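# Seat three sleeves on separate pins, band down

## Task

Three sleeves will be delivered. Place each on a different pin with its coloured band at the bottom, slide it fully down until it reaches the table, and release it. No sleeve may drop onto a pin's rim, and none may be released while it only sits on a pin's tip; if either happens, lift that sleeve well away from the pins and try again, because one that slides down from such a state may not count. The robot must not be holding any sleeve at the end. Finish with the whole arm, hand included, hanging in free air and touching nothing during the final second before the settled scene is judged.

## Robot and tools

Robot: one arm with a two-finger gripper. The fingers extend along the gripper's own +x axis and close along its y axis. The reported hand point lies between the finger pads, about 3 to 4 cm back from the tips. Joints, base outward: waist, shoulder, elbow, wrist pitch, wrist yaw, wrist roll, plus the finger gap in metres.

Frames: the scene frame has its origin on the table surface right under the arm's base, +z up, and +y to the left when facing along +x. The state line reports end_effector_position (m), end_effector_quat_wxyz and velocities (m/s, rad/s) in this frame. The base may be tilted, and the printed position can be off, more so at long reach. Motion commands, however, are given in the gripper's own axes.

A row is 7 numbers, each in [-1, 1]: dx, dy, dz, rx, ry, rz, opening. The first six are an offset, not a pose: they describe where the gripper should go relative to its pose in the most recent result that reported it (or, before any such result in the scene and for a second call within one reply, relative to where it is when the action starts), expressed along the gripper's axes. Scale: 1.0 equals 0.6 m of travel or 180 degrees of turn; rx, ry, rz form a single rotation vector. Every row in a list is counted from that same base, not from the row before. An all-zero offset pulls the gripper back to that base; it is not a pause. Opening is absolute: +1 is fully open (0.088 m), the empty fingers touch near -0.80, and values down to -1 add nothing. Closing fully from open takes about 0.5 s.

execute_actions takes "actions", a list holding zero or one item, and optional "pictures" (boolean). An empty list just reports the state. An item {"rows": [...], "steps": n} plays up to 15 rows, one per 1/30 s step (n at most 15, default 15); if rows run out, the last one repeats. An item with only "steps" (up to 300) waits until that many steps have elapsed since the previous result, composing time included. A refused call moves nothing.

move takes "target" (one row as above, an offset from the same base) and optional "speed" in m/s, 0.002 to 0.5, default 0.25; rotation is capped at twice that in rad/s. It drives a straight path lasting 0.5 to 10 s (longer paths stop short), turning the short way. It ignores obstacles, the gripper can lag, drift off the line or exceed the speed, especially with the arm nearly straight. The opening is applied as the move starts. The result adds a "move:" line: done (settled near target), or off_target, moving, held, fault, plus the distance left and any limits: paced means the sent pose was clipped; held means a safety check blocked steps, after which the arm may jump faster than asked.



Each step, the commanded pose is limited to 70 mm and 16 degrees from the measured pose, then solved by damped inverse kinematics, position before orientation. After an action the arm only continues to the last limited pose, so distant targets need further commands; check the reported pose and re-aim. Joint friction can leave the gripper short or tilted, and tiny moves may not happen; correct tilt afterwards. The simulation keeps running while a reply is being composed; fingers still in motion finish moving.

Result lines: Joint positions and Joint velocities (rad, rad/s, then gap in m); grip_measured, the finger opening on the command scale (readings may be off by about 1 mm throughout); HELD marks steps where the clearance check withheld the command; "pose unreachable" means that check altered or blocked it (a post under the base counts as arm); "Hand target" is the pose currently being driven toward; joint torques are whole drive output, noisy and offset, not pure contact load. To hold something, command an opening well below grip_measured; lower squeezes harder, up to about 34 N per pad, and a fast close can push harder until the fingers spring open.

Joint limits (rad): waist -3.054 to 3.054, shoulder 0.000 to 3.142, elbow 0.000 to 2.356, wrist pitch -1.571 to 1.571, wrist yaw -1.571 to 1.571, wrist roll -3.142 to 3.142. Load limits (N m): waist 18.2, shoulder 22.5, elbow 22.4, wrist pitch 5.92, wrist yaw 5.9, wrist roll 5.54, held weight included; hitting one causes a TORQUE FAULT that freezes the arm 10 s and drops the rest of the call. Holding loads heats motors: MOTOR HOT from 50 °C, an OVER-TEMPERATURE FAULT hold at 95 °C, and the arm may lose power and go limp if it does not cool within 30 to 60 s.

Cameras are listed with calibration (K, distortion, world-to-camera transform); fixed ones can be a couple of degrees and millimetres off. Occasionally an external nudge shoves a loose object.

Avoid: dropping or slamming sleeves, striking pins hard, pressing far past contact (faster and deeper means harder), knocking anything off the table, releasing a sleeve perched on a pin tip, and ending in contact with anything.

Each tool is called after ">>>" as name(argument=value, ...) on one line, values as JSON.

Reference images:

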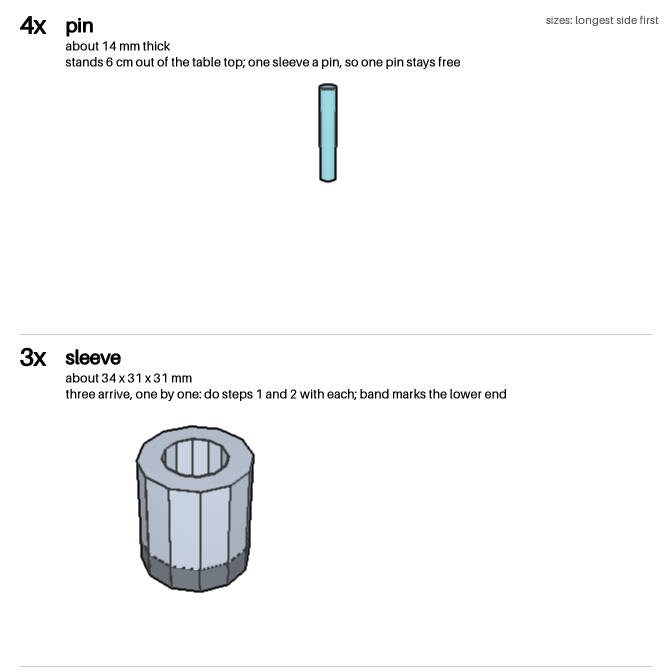

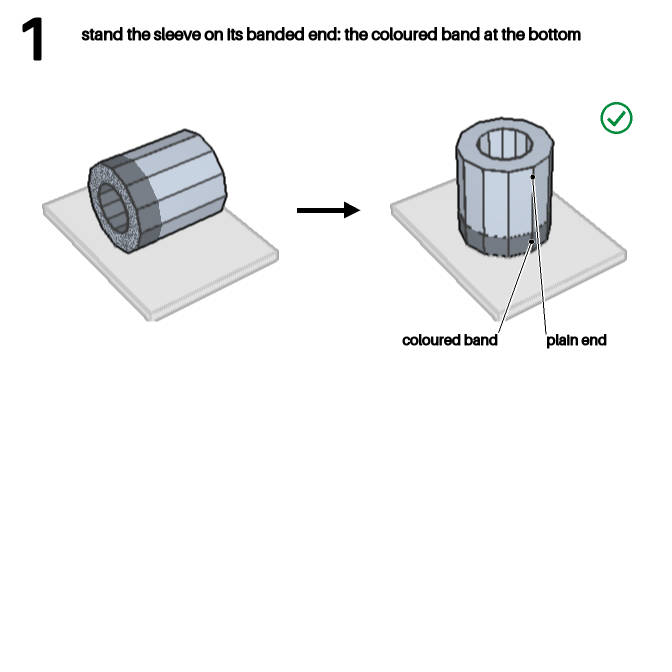

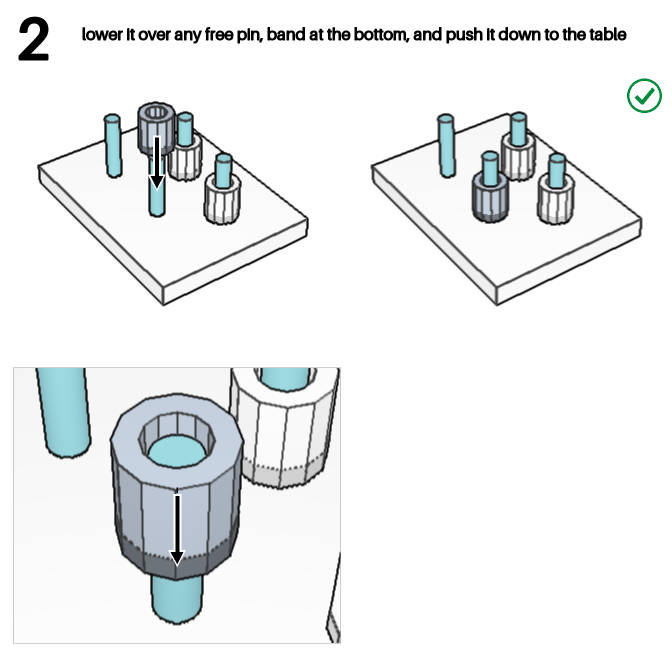

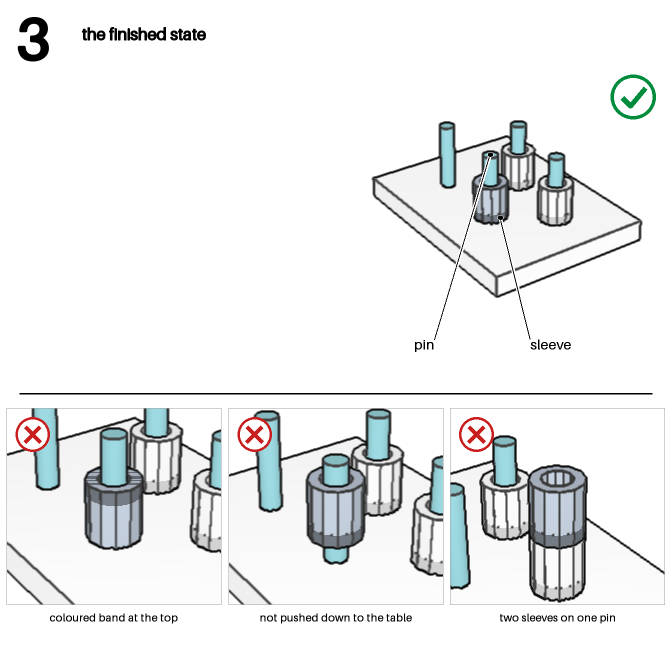

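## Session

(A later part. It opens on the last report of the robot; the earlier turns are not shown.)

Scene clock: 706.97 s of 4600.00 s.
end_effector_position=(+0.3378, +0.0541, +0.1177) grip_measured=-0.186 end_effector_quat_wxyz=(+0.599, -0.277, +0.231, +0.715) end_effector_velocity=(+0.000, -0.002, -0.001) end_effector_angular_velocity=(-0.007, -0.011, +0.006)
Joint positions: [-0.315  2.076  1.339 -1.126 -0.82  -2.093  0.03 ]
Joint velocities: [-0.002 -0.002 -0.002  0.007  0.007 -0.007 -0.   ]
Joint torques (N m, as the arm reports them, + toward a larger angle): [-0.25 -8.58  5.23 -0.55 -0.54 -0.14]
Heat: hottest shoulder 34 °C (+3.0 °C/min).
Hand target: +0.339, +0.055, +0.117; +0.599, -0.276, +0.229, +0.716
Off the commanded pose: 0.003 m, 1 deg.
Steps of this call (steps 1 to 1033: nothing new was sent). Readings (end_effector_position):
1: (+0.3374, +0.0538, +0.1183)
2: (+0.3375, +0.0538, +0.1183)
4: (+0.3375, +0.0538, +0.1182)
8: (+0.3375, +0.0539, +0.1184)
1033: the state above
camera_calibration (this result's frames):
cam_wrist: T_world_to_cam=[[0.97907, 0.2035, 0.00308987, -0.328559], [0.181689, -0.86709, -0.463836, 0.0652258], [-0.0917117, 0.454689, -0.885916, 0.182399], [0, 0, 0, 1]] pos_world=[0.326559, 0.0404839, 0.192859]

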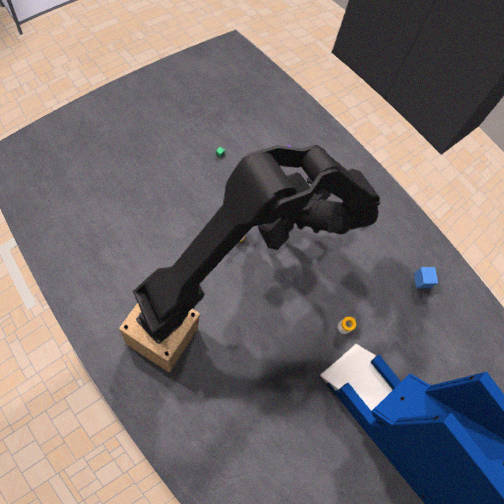

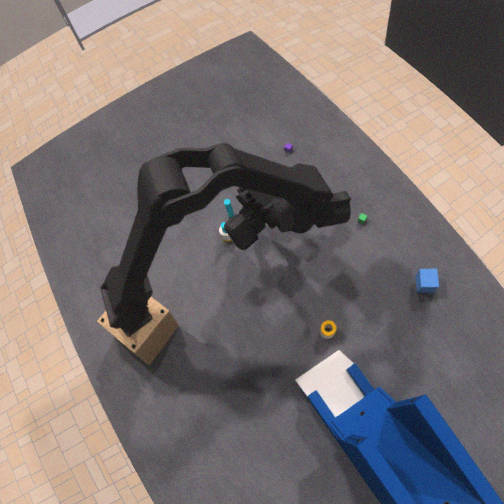

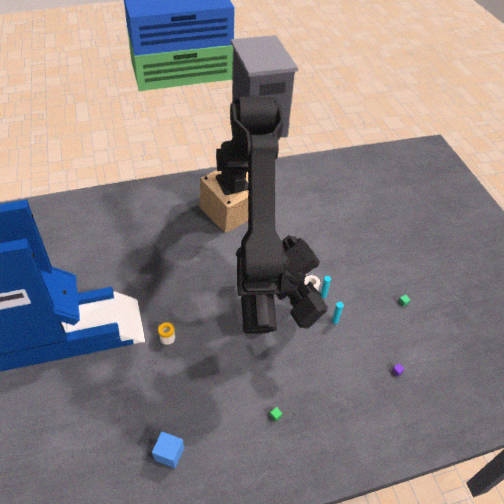

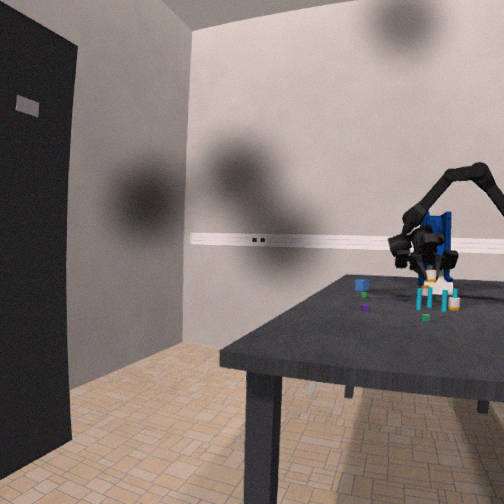

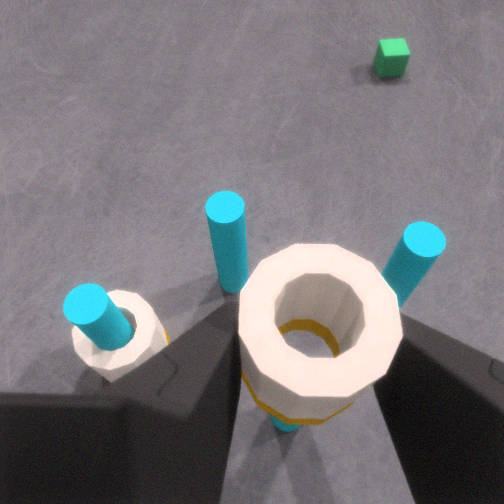

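>>> move(target=[0.01175, -0.0006, -0.0186, 0, -0.002, 0, -0.5], speed=0.05)

>>> zoom_image(camera="cam_wrist", region=[230, 300, 380, 450])

Scene clock: 766.47 s of 4600.00 s.
end_effector_position=(+0.3406, +0.0525, +0.1085) grip_measured=-0.186 end_effector_quat_wxyz=(+0.600, -0.279, +0.228, +0.714) end_effector_velocity=(-0.002, +0.000, -0.001) end_effector_angular_velocity=(+0.010, +0.010, -0.001)
Joint positions: [-0.317  2.103  1.34  -1.098 -0.821 -2.1    0.03 ]
Joint velocities: [-0.002  0.007 -0.002 -0.007 -0.007 -0.007 -0.001]
Joint torques (N m, as the arm reports them, + toward a larger angle): [-0.65 -8.08  3.74 -0.34 -0.51 -0.15]
Heat: hottest shoulder 36 °C (+2.0 °C/min).
Hand target: +0.339, +0.052, +0.105; +0.600, -0.274, +0.229, +0.716
Off the commanded pose: 0.004 m, 1 deg.
move: done
camera_calibration (this result's frames):
cam_wrist: T_world_to_cam=[[0.978695, 0.205031, 0.0108927, -0.33178], [0.186642, -0.866301, -0.463344, 0.0572323], [-0.0855635, 0.455506, -0.886111, 0.173108], [0, 0, 0, 1]] pos_world=[0.328841, 0.0387538, 0.183525]

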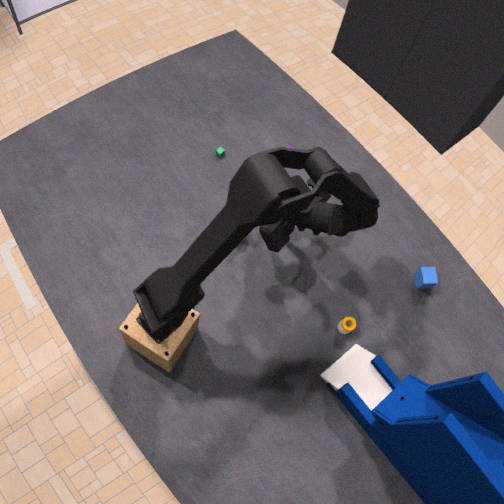

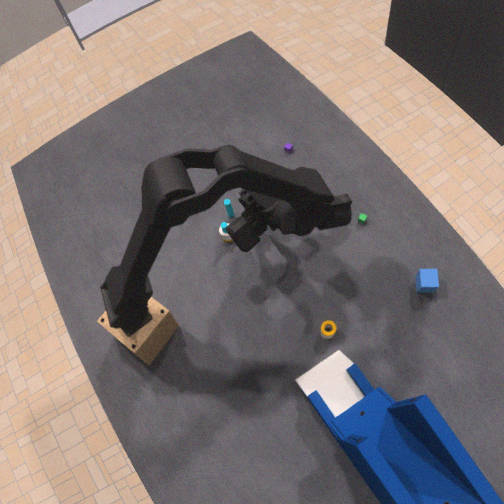

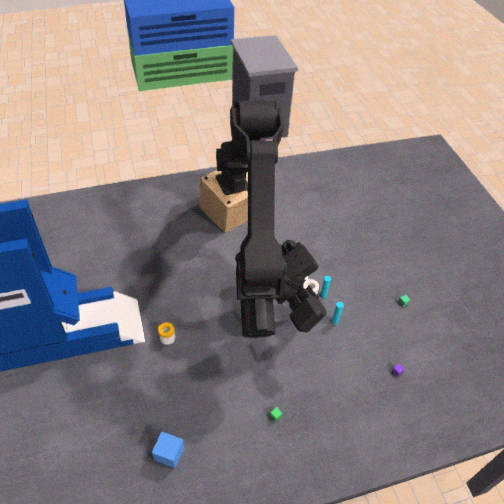

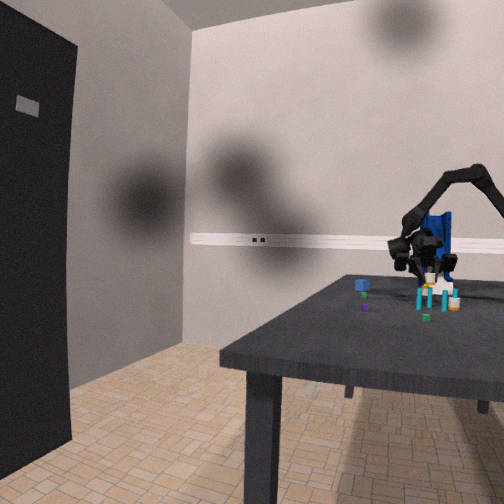

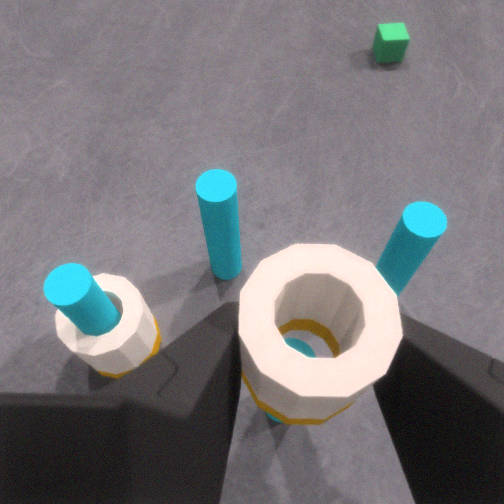

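Region (230, 300, 380, 450) of cam_wrist's 504x504 image, scaled by 3.360, with more detail than that image has.

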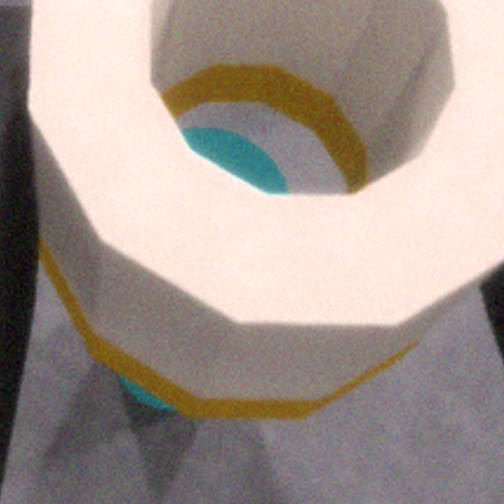

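>>> move(target=[0.0161, 0.006, -0.0096, 0.001, -0.0022, 0.0009, -0.5], speed=0.04)

>>> zoom_image(camera="cam_wrist", region=[230, 300, 380, 450])

>>> zoom_image(camera="cam_low", region=[395, 250, 475, 330])

Scene clock: 804.30 s of 4600.00 s.
end_effector_position=(+0.3392, +0.0536, +0.1013) grip_measured=-0.186 end_effector_quat_wxyz=(+0.600, -0.283, +0.224, +0.714) end_effector_velocity=(+0.000, +0.001, -0.000) end_effector_angular_velocity=(+0.023, -0.018, +0.004)
Joint positions: [-0.314  2.108  1.318 -1.059 -0.823 -2.099  0.03 ]
Joint velocities: [-0.002  0.002 -0.007  0.007 -0.022 -0.022 -0.   ]
Joint torques (N m, as the arm reports them, + toward a larger angle): [-0.19 -8.15  3.82 -0.22 -0.55  0.1 ]
Heat: hottest shoulder 36 °C (+1.0 °C/min).
Hand target: +0.337, +0.055, +0.098; +0.600, -0.276, +0.227, +0.716
Off the commanded pose: 0.005 m, 1 deg.
move: done
camera_calibration (this result's frames):
cam_wrist: T_world_to_cam=[[0.977872, 0.208146, 0.021006, -0.33144], [0.194193, -0.86577, -0.461228, 0.0523895], [-0.0778165, 0.455101, -0.887033, 0.163627], [0, 0, 0, 1]] pos_world=[0.326665, 0.0398785, 0.176268]

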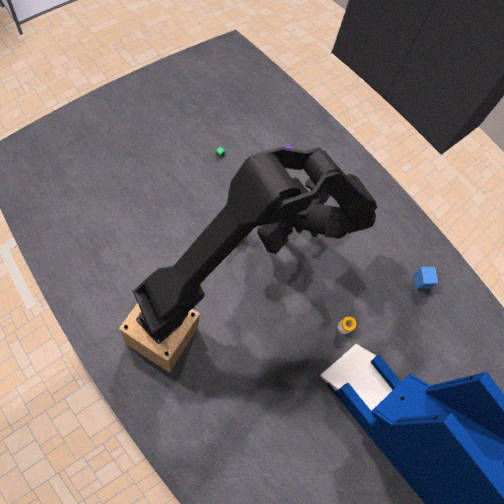

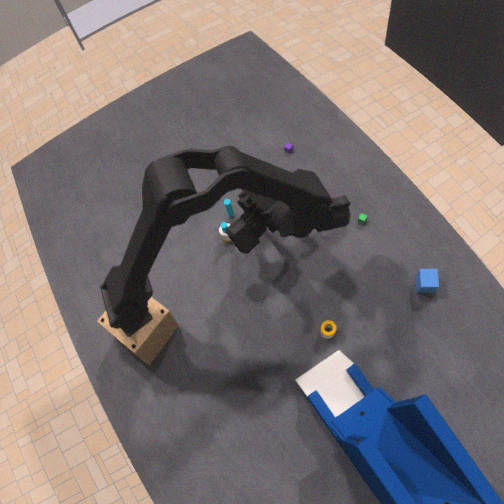

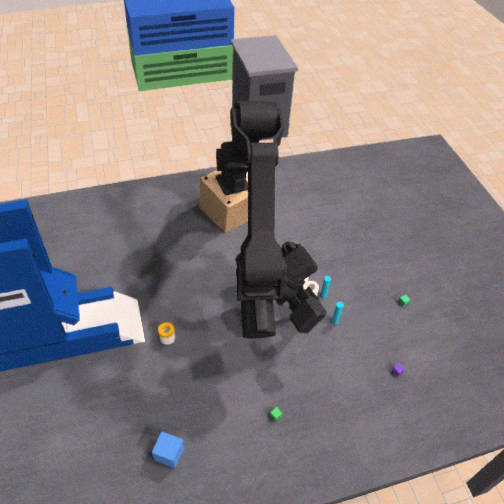

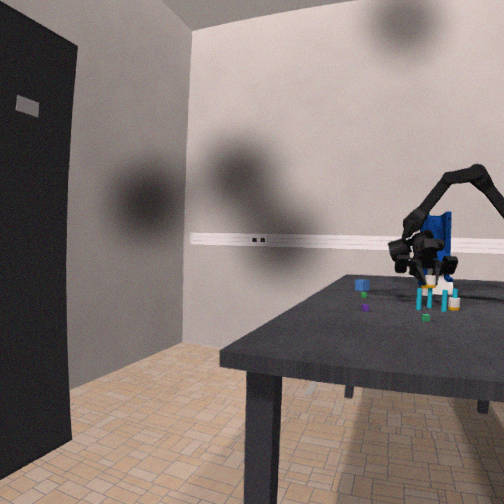

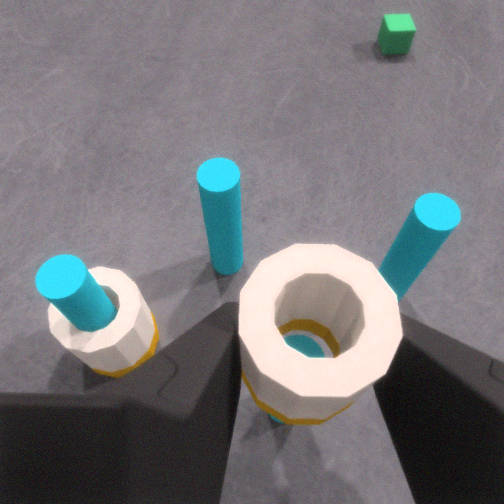

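Region (230, 300, 380, 450) of cam_wrist's 504x504 image, scaled by 3.360, with more detail than that image has.

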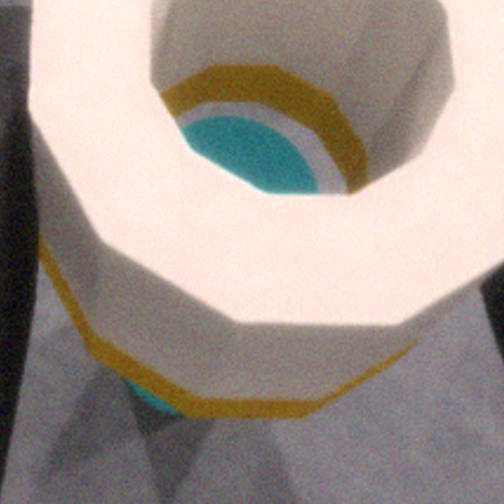

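Region (395, 250, 475, 330) of cam_low's 504x504 image, scaled by 6.300, with more detail than that image has.

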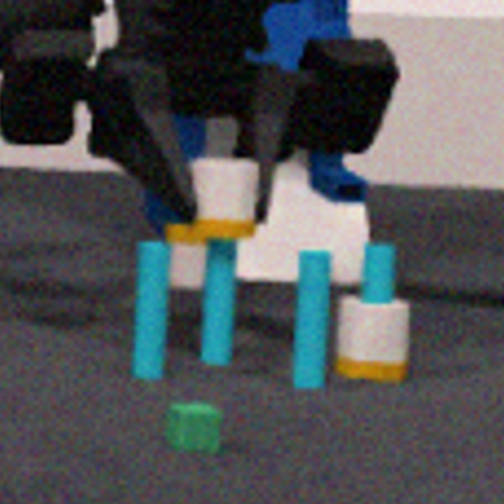

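>>> execute_actions(actions=[{"rows": [[0.0067,0.0045,-0.0019,0.0037,-0.0024,0.0023,-0.5],[0.0070,0.0045,-0.0023,0.0037,-0.0024,0.0023,-0.5],[0.0076,0.0045,-0.0029,0.0037,-0.0024,0.0023,-0.5],[0.0084,0.0046,-0.0037,0.0037,-0.0024,0.0023,-0.5],[0.0094,0.0046,-0.0049,0.0037,-0.0024,0.0023,-0.5],[0.0105,0.0046,-0.0061,0.0037,-0.0024,0.0023,-0.5],[0.0117,0.0046,-0.0074,0.0037,-0.0024,0.0023,-0.5],[0.0130,0.0047,-0.0088,0.0037,-0.0024,0.0023,-0.5],[0.0142,0.0047,-0.0102,0.0037,-0.0024,0.0023,-0.5],[0.0155,0.0048,-0.0115,0.0037,-0.0024,0.0023,-0.5],[0.0167,0.0048,-0.0129,0.0037,-0.0024,0.0023,-0.5],[0.0179,0.0048,-0.0142,0.0037,-0.0024,0.0023,-0.5],[0.0190,0.0049,-0.0155,0.0037,-0.0024,0.0023,-0.5],[0.0198,0.0049,-0.0163,0.0037,-0.0024,0.0023,-0.5],[0.0202,0.0049,-0.0167,0.0037,-0.0024,0.0023,-0.5]], "steps": 15}], pictures=false)

>>> wait(seconds=0.3)

>>> zoom_image(camera="cam_wrist", region=[230, 260, 400, 430])

Scene clock: 837.17 s of 4600.00 s.
end_effector_position=(+0.3387, +0.0540, +0.0919) grip_measured=-0.186 end_effector_quat_wxyz=(+0.600, -0.284, +0.224, +0.714) end_effector_velocity=(-0.007, -0.000, -0.026) end_effector_angular_velocity=(+0.014, +0.034, -0.002)
Joint positions: [-0.312  2.127  1.305 -1.024 -0.824 -2.096  0.03 ]
Joint velocities: [-0.002  0.066 -0.027  0.051 -0.007 -0.007  0.   ]
Joint torques (N m, as the arm reports them, + toward a larger angle): [-0.41 -8.44  3.45 -0.27 -0.53  0.13]
Heat: hottest shoulder 36 °C (+0.0 °C/min).
Hand target: +0.336, +0.055, +0.086; +0.600, -0.276, +0.227, +0.716
Off the commanded pose: 0.007 m, 1 deg.
Steps of this call (steps 1 to 971: nothing new was sent; steps 972 to 986: all 15 steps of this action). Readings (end_effector_position):
972: (+0.3382, +0.0540, +0.0998)
973: (+0.3383, +0.0540, +0.0998)
975: (+0.3385, +0.0540, +0.0996)
979: (+0.3389, +0.0540, +0.0984)
986: the state above

Scene clock: 837.47 s of 4600.00 s.
end_effector_position=(+0.3388, +0.0540, +0.0894) grip_measured=-0.186 end_effector_quat_wxyz=(+0.600, -0.284, +0.224, +0.714) end_effector_velocity=(+0.002, +0.003, +0.002) end_effector_angular_velocity=(+0.022, -0.027, +0.010)
Joint positions: [-0.311  2.133  1.303 -1.016 -0.824 -2.096  0.03 ]
Joint velocities: [ 0.002 -0.002 -0.002  0.007 -0.022 -0.022  0.   ]
Joint torques (N m, as the arm reports them, + toward a larger angle): [-0.18 -8.22  3.5  -0.27 -0.53  0.08]
Heat: hottest shoulder 36 °C (+0.0 °C/min).
Hand target: +0.336, +0.055, +0.086; +0.600, -0.277, +0.227, +0.716
Off the commanded pose: 0.005 m, 1 deg.
Steps of this call (steps 1 to 9: nothing new was sent). Readings (end_effector_position):
1: (+0.3386, +0.0540, +0.0910)
2: (+0.3385, +0.0540, +0.0904)
4: (+0.3384, +0.0541, +0.0897)
8: (+0.3387, +0.0540, +0.0895)
9: the state above
camera_calibration (this result's frames):
cam_wrist: T_world_to_cam=[[0.977799, 0.208398, 0.0218867, -0.330921], [0.194834, -0.865739, -0.461016, 0.0470916], [-0.0771267, 0.455046, -0.887122, 0.152659], [0, 0, 0, 1]] pos_world=[0.326174, 0.0402653, 0.16438]

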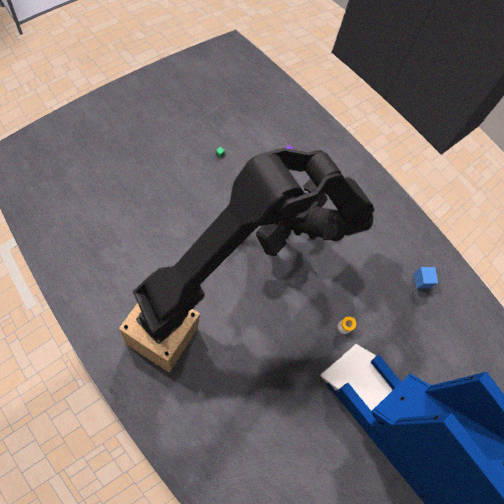

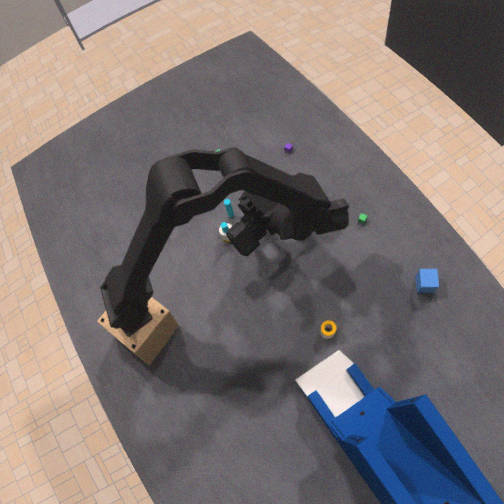

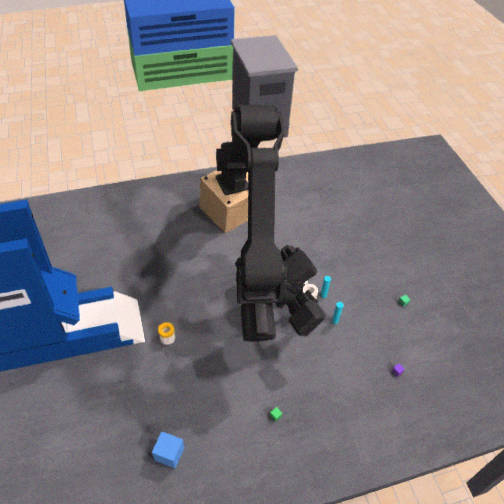

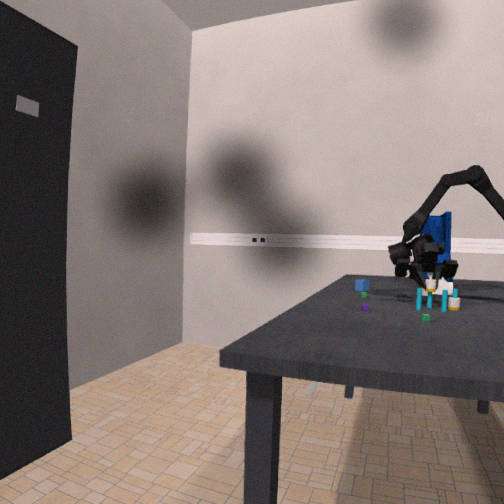

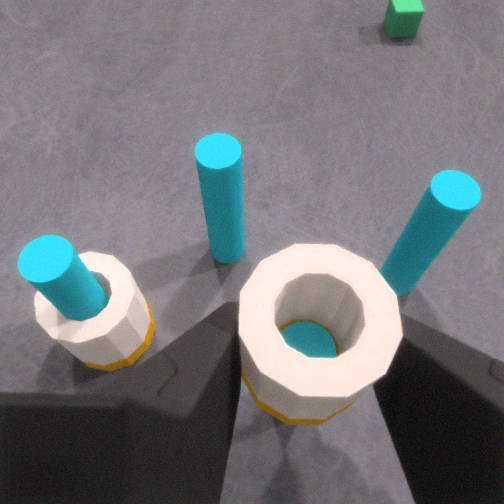

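Region (230, 260, 400, 430) of cam_wrist's 504x504 image, scaled by 2.965, with more detail than that image has.

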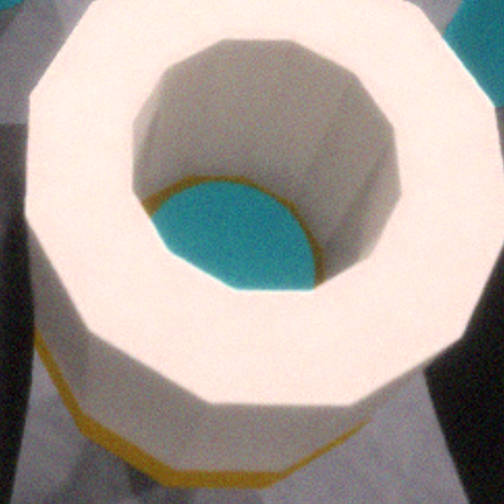

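>>> execute_actions(actions=[{"rows": [[0.00715,0.0040,-0.00354,0.0038,-0.0025,0.0024,-0.5],[0.00872,0.0041,-0.00526,0.0038,-0.0025,0.0024,-0.5],[0.01096,0.0041,-0.00772,0.0038,-0.0025,0.0024,-0.5],[0.01366,0.0042,-0.01068,0.0038,-0.0025,0.0024,-0.5],[0.01646,0.0043,-0.01376,0.0038,-0.0025,0.0024,-0.5],[0.01927,0.0044,-0.01684,0.0038,-0.0025,0.0024,-0.5],[0.02207,0.0045,-0.01992,0.0038,-0.0025,0.0024,-0.5],[0.02488,0.0046,-0.0230,0.0038,-0.0025,0.0024,-0.5],[0.02768,0.0047,-0.02608,0.0038,-0.0025,0.0024,-0.5],[0.03049,0.0048,-0.02916,0.0038,-0.0025,0.0024,-0.5],[0.03318,0.0048,-0.03212,0.0038,-0.0025,0.0024,-0.5],[0.03565,0.0049,-0.03483,0.0038,-0.0025,0.0024,-0.5],[0.03767,0.0050,-0.03705,0.0038,-0.0025,0.0024,-0.5],[0.03912,0.0050,-0.03865,0.0038,-0.0025,0.0024,-0.5],[0.03991,0.0050,-0.03951,0.0038,-0.0025,0.0024,-0.5]], "steps": 15}], pictures=false)

>>> wait(seconds=0.3)

>>> zoom_image(camera="cam_low", region=[395, 250, 475, 330])

Scene clock: 877.20 s of 4600.00 s.
end_effector_position=(+0.3385, +0.0540, +0.0644) grip_measured=-0.186 end_effector_quat_wxyz=(+0.599, -0.283, +0.225, +0.714) end_effector_velocity=(-0.005, -0.001, -0.056) end_effector_angular_velocity=(-0.004, +0.024, +0.004)
Joint positions: [-0.307  2.195  1.287 -0.937 -0.824 -2.091  0.03 ]
Joint velocities: [ 0.007  0.144 -0.027  0.154  0.007  0.007  0.001]
Joint torques (N m, as the arm reports them, + toward a larger angle): [-0.21 -8.55  3.42 -0.22 -0.55  0.14]
Heat: hottest shoulder 37 °C (+1.0 °C/min).
Hand target: +0.336, +0.055, +0.056; +0.599, -0.277, +0.227, +0.716
Off the commanded pose: 0.009 m, 1 deg.
Steps of this call (steps 1 to 1177: nothing new was sent; steps 1178 to 1192: all 15 steps of this action). Readings (end_effector_position):
1178: (+0.3377, +0.0544, +0.0877)
1179: (+0.3378, +0.0544, +0.0876)
1181: (+0.3387, +0.0542, +0.0868)
1185: (+0.3396, +0.0538, +0.0807)
1192: the state above

Scene clock: 877.50 s of 4600.00 s.
end_effector_position=(+0.3389, +0.0540, +0.0597) grip_measured=-0.186 end_effector_quat_wxyz=(+0.600, -0.284, +0.224, +0.714) end_effector_velocity=(-0.003, -0.001, -0.001) end_effector_angular_velocity=(-0.004, +0.008, +0.004)
Joint positions: [-0.307  2.207  1.286 -0.921 -0.825 -2.09   0.03 ]
Joint velocities: [-0.002  0.002 -0.002 -0.007  0.007 -0.007 -0.   ]
Joint torques (N m, as the arm reports them, + toward a larger angle): [-0.2  -8.24  3.19 -0.31 -0.54  0.1 ]
Heat: hottest shoulder 37 °C (+1.0 °C/min).
Hand target: +0.336, +0.055, +0.056; +0.600, -0.276, +0.227, +0.716
Off the commanded pose: 0.005 m, 1 deg.
Steps of this call (steps 1 to 9: nothing new was sent). Readings (end_effector_position):
1: (+0.3383, +0.0541, +0.0628)
2: (+0.3384, +0.0540, +0.0617)
4: (+0.3384, +0.0541, +0.0604)
8: (+0.3388, +0.0540, +0.0597)
9: the state above
camera_calibration (this result's frames):
cam_wrist: T_world_to_cam=[[0.977763, 0.208632, 0.0212574, -0.330348], [0.194735, -0.865637, -0.46125, 0.0334138], [-0.0778304, 0.455133, -0.887016, 0.126512], [0, 0, 0, 1]] pos_world=[0.326342, 0.0402657, 0.134653]

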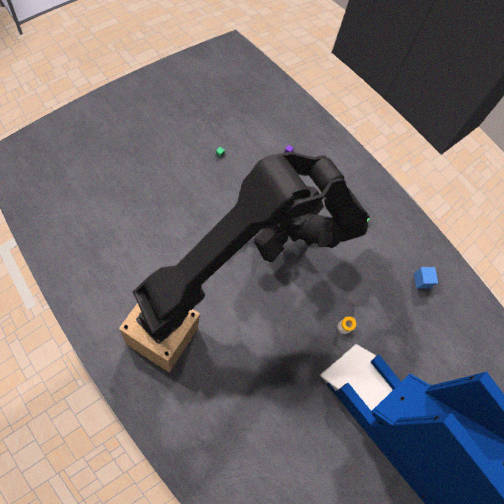

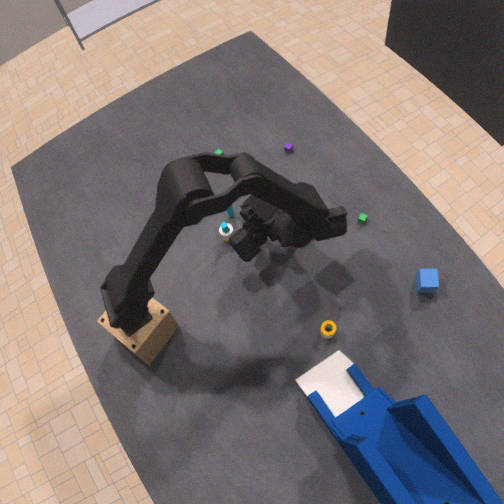

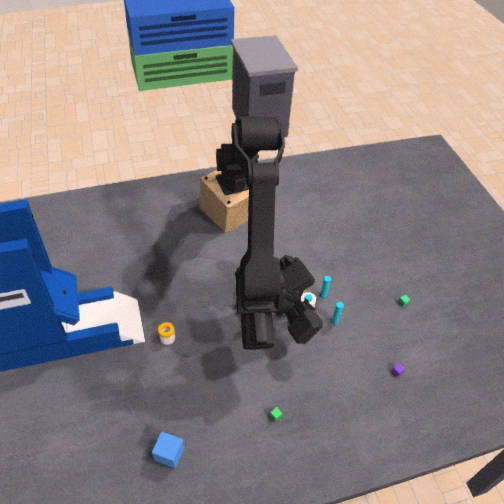

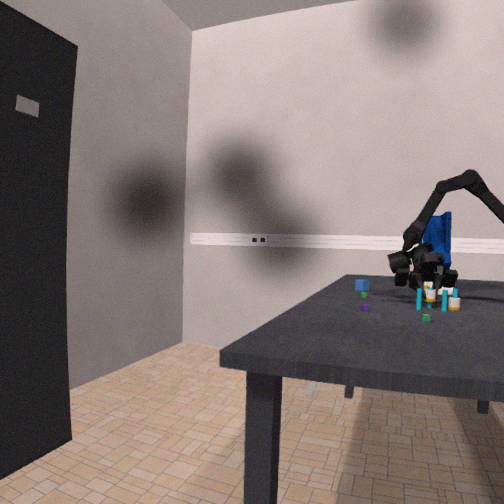

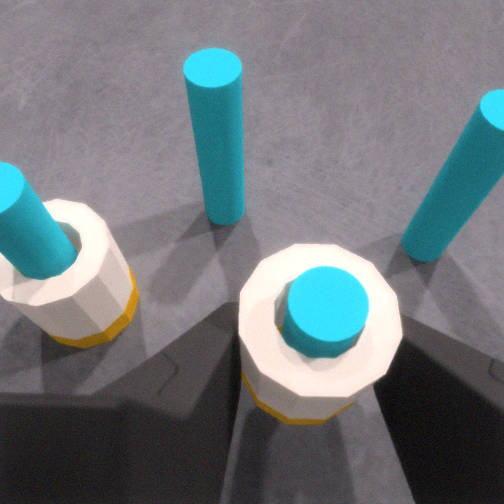

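Region (395, 250, 475, 330) of cam_low's 504x504 image, scaled by 6.300, with more detail than that image has.

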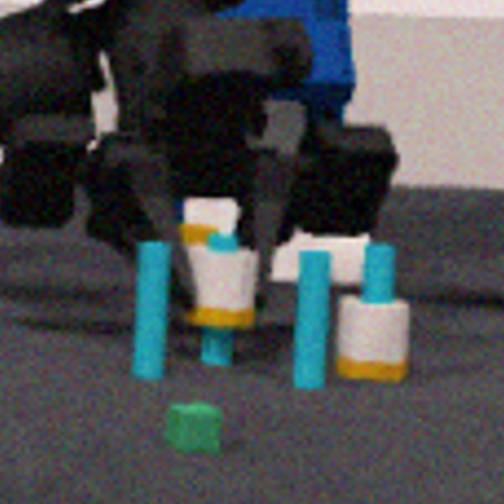

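>>> execute_actions(actions=[{"rows": [[0.0075,0.0042,-0.00389,0.0040,-0.0026,0.0024,-0.5],[0.00907,0.0043,-0.00561,0.0040,-0.0026,0.0024,-0.5],[0.01109,0.0043,-0.00783,0.0040,-0.0026,0.0024,-0.5],[0.01333,0.0044,-0.01029,0.0040,-0.0026,0.0024,-0.5],[0.01558,0.0045,-0.01276,0.0040,-0.0026,0.0024,-0.5],[0.01782,0.0045,-0.01522,0.0040,-0.0026,0.0024,-0.5],[0.02006,0.0046,-0.01768,0.0040,-0.0026,0.0024,-0.5],[0.02208,0.0047,-0.0199,0.0040,-0.0026,0.0024,-0.5],[0.02388,0.0047,-0.02187,0.0040,-0.0026,0.0024,-0.5],[0.02545,0.0048,-0.0236,0.0040,-0.0026,0.0024,-0.5],[0.0268,0.0048,-0.02508,0.0040,-0.0026,0.0024,-0.5],[0.02792,0.0049,-0.02631,0.0040,-0.0026,0.0024,-0.5],[0.02882,0.0049,-0.02729,0.0040,-0.0026,0.0024,-0.5],[0.02949,0.0049,-0.02803,0.0040,-0.0026,0.0024,-0.5],[0.03016,0.0049,-0.02877,0.0040,-0.0026,0.0024,-0.5]], "steps": 15}], pictures=false)

>>> wait(seconds=0.3)

>>> zoom_image(camera="cam_low", region=[395, 250, 475, 330])

Scene clock: 900.30 s of 4600.00 s.
end_effector_position=(+0.3388, +0.0540, +0.0408) grip_measured=-0.186 end_effector_quat_wxyz=(+0.599, -0.283, +0.225, +0.714) end_effector_velocity=(-0.001, +0.002, -0.028) end_effector_angular_velocity=(+0.009, -0.004, +0.010)
Joint positions: [-0.304  2.258  1.283 -0.866 -0.825 -2.086  0.03 ]
Joint velocities: [ 0.007  0.081 -0.002  0.081 -0.007 -0.007  0.001]
Joint torques (N m, as the arm reports them, + toward a larger angle): [-0.09 -8.67  3.01 -0.28 -0.53  0.11]
Heat: hottest shoulder 37 °C (+1.0 °C/min).
Hand target: +0.336, +0.055, +0.035; +0.599, -0.276, +0.227, +0.716
Off the commanded pose: 0.007 m, 1 deg.
Steps of this call (steps 1 to 669: nothing new was sent; steps 670 to 684: all 15 steps of this action). Readings (end_effector_position):
670: (+0.3382, +0.0543, +0.0583)
671: (+0.3383, +0.0543, +0.0582)
673: (+0.3388, +0.0542, +0.0570)
677: (+0.3394, +0.0538, +0.0513)
684: the state above

Scene clock: 900.60 s of 4600.00 s.
end_effector_position=(+0.3395, +0.0544, +0.0402) grip_measured=-0.187 end_effector_quat_wxyz=(+0.601, -0.283, +0.223, +0.714) end_effector_velocity=(+0.000, -0.000, -0.001) end_effector_angular_velocity=(+0.007, -0.009, +0.000)
Joint positions: [-0.304  2.261  1.283 -0.861 -0.83  -2.085  0.03 ]
Joint velocities: [-0.002  0.002 -0.002  0.007 -0.007 -0.007 -0.   ]
Joint torques (N m, as the arm reports them, + toward a larger angle): [-0.18 -7.92  3.02 -0.02 -0.4   0.1 ]
Heat: hottest shoulder 37 °C (+1.0 °C/min).
Hand target: +0.336, +0.055, +0.035; +0.600, -0.276, +0.227, +0.716
Off the commanded pose: 0.006 m, 1 deg.
Steps of this call (steps 1 to 9: nothing new was sent). Readings (end_effector_position):
1: (+0.3389, +0.0542, +0.0404)
2: (+0.3389, +0.0542, +0.0404)
4: (+0.3392, +0.0544, +0.0402)
8: (+0.3395, +0.0544, +0.0401)
9: the state above
camera_calibration (this result's frames):
cam_wrist: T_world_to_cam=[[0.978075, 0.207001, 0.0227857, -0.330718], [0.193719, -0.864205, -0.464352, 0.024991], [-0.0764298, 0.458586, -0.885357, 0.108318], [0, 0, 0, 1]] pos_world=[0.326905, 0.0403834, 0.11504]

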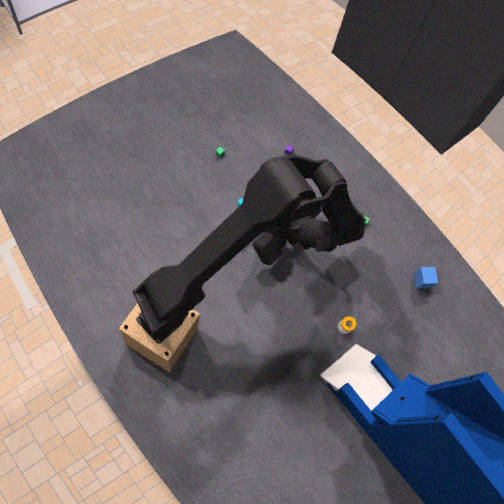

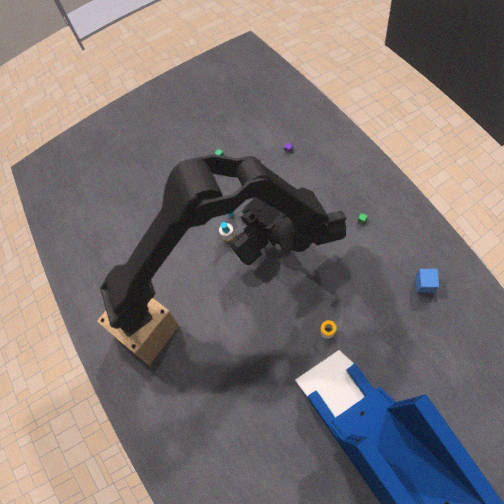

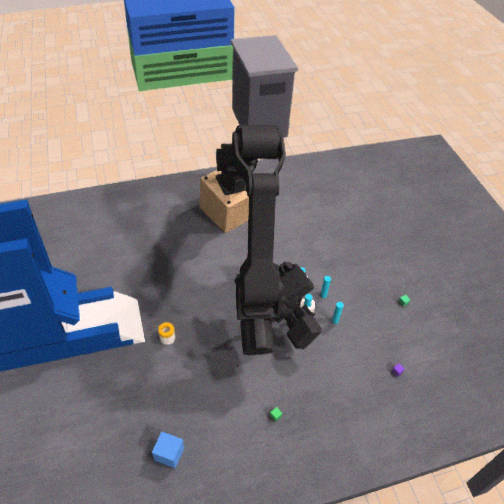

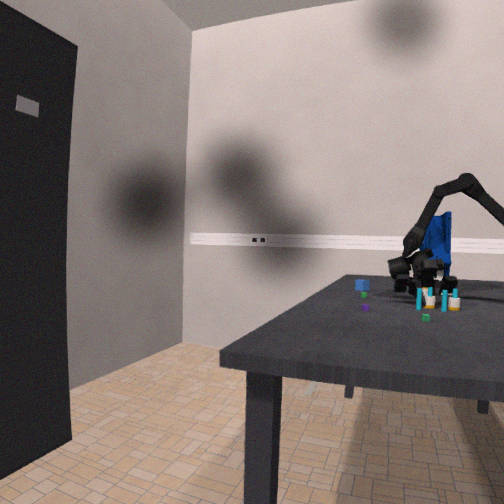

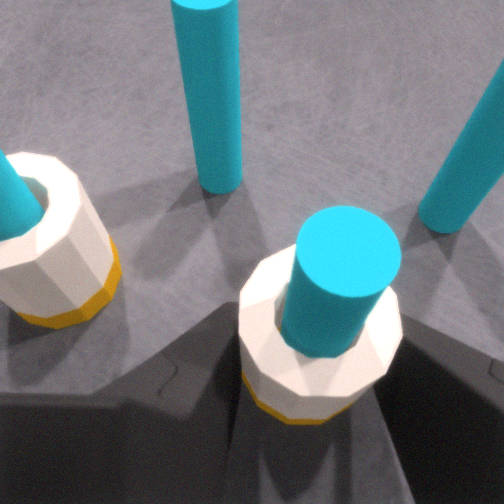

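Region (395, 250, 475, 330) of cam_low's 504x504 image, scaled by 6.300, with more detail than that image has.

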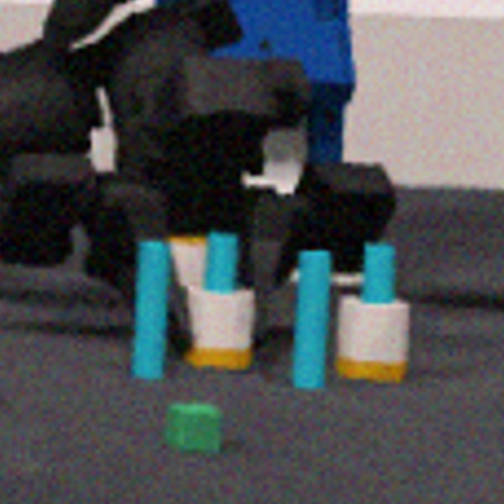

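>>> execute_actions(actions=[{"rows": [[0,0,0,0,0,0,-0.3],[0,0,0,0,0,0,-0.2],[0,0,0,0,0,0,-0.14],[0,0,0,0,0,0,-0.08],[0,0,0,0,0,0,-0.01],[0,0,0,0,0,0,0.06],[0,0,0,0,0,0,0.13],[0,0,0,0,0,0,0.2],[0,0,0,0,0,0,0.2]], "steps": 9}], pictures=false)

>>> move(target=[-0.075, 0, 0, 0, 0, 0, 0.2], speed=0.2)

>>> zoom_image(camera="cam_head_right", region=[308, 308, 348, 348])

Scene clock: 951.63 s of 4600.00 s.
end_effector_position=(+0.3390, +0.0547, +0.0390) grip_measured=+0.032 end_effector_quat_wxyz=(+0.602, -0.280, +0.223, +0.714) end_effector_velocity=(+0.000, +0.003, +0.004) end_effector_angular_velocity=(+0.020, +0.004, -0.010)
Joint positions: [-0.304  2.265  1.282 -0.858 -0.833 -2.083  0.041]
Joint velocities: [ 0.002 -0.007 -0.002 -0.007 -0.022  0.007  0.077]
Joint torques (N m, as the arm reports them, + toward a larger angle): [-0.4  -9.93  3.72 -0.53 -0.33 -0.09]
Heat: hottest shoulder 37 °C (+0.0 °C/min).
Hand target: +0.339, +0.054, +0.040; +0.601, -0.282, +0.223, +0.714
Off the commanded pose: 0.001 m, 0 deg.
Steps of this call (steps 1 to 1522: nothing new was sent; steps 1523 to 1531: all 9 steps of this action). Readings (end_effector_position):
1523: (+0.3393, +0.0551, +0.0393)
1524: (+0.3393, +0.0551, +0.0393)
1526: (+0.3393, +0.0551, +0.0393)
1530: (+0.3390, +0.0547, +0.0390)
1531: the state above
After step 1522, the last 278 steps of your reply time or wait did not run and took no scene time. You can wait again.

Scene clock: 953.03 s of 4600.00 s.
end_effector_position=(+0.3415, +0.0235, +0.0658) grip_measured=+0.200 end_effector_quat_wxyz=(+0.602, -0.273, +0.226, +0.716) end_effector_velocity=(+0.002, -0.002, +0.005) end_effector_angular_velocity=(+0.008, -0.000, -0.006)
Joint positions: [-0.392  2.254  1.377 -1.07  -0.808 -2.206  0.049]
Joint velocities: [-0.007 -0.002  0.012 -0.022 -0.007 -0.007 -0.   ]
Joint torques (N m, as the arm reports them, + toward a larger angle): [ -0.78 -10.65   4.99  -0.67  -0.3   -0.17]
Heat: hottest shoulder 37 °C (+0.0 °C/min).
Hand target: +0.344, +0.021, +0.069; +0.601, -0.280, +0.223, +0.714
Off the commanded pose: 0.005 m, 1 deg.
move: done
camera_calibration (this result's frames):
cam_wrist: T_world_to_cam=[[0.979387, 0.201876, 0.00688517, -0.32612], [0.180802, -0.860926, -0.475518, 0.0148398], [-0.0900682, 0.466961, -0.879679, 0.149391], [0, 0, 0, 1]] pos_world=[0.33017, 0.00885201, 0.140718]

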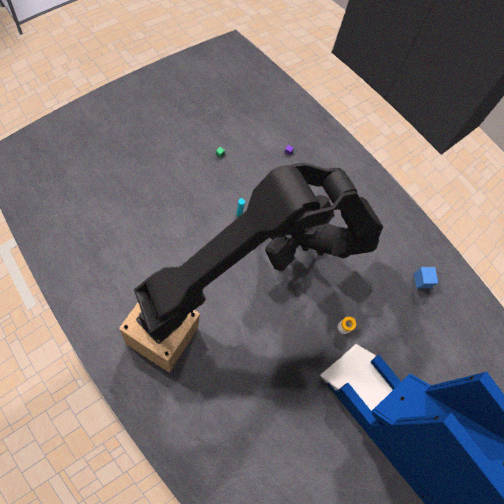

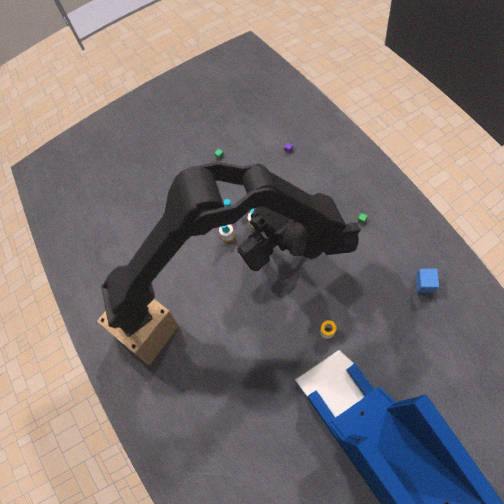

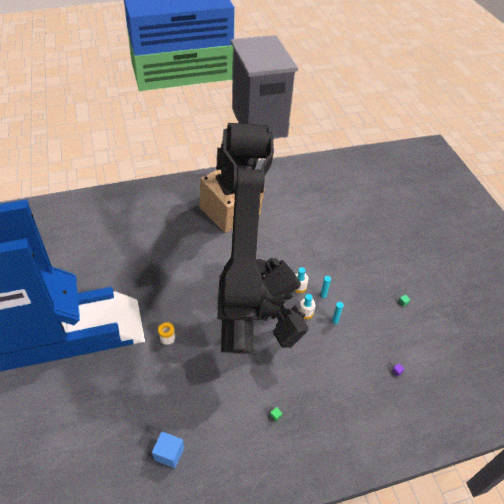

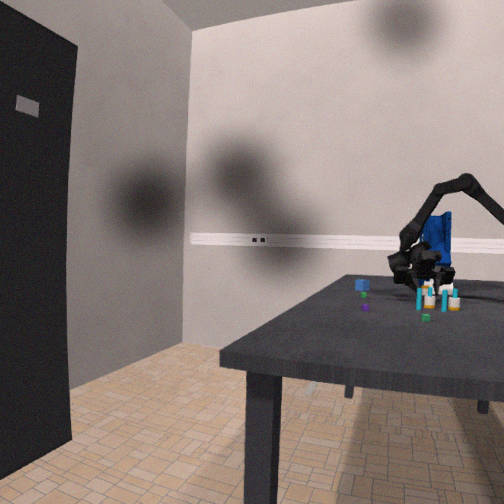

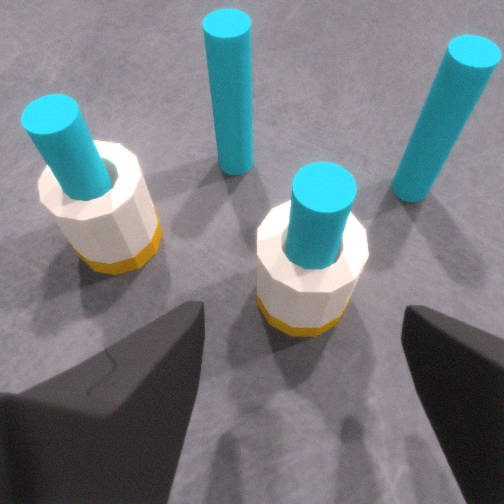

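Region (308, 308, 348, 348) of cam_head_right's 504x504 image, scaled by 12.600, with more detail than that image has.

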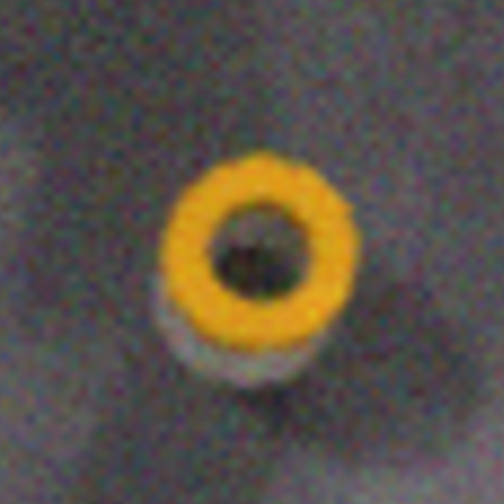

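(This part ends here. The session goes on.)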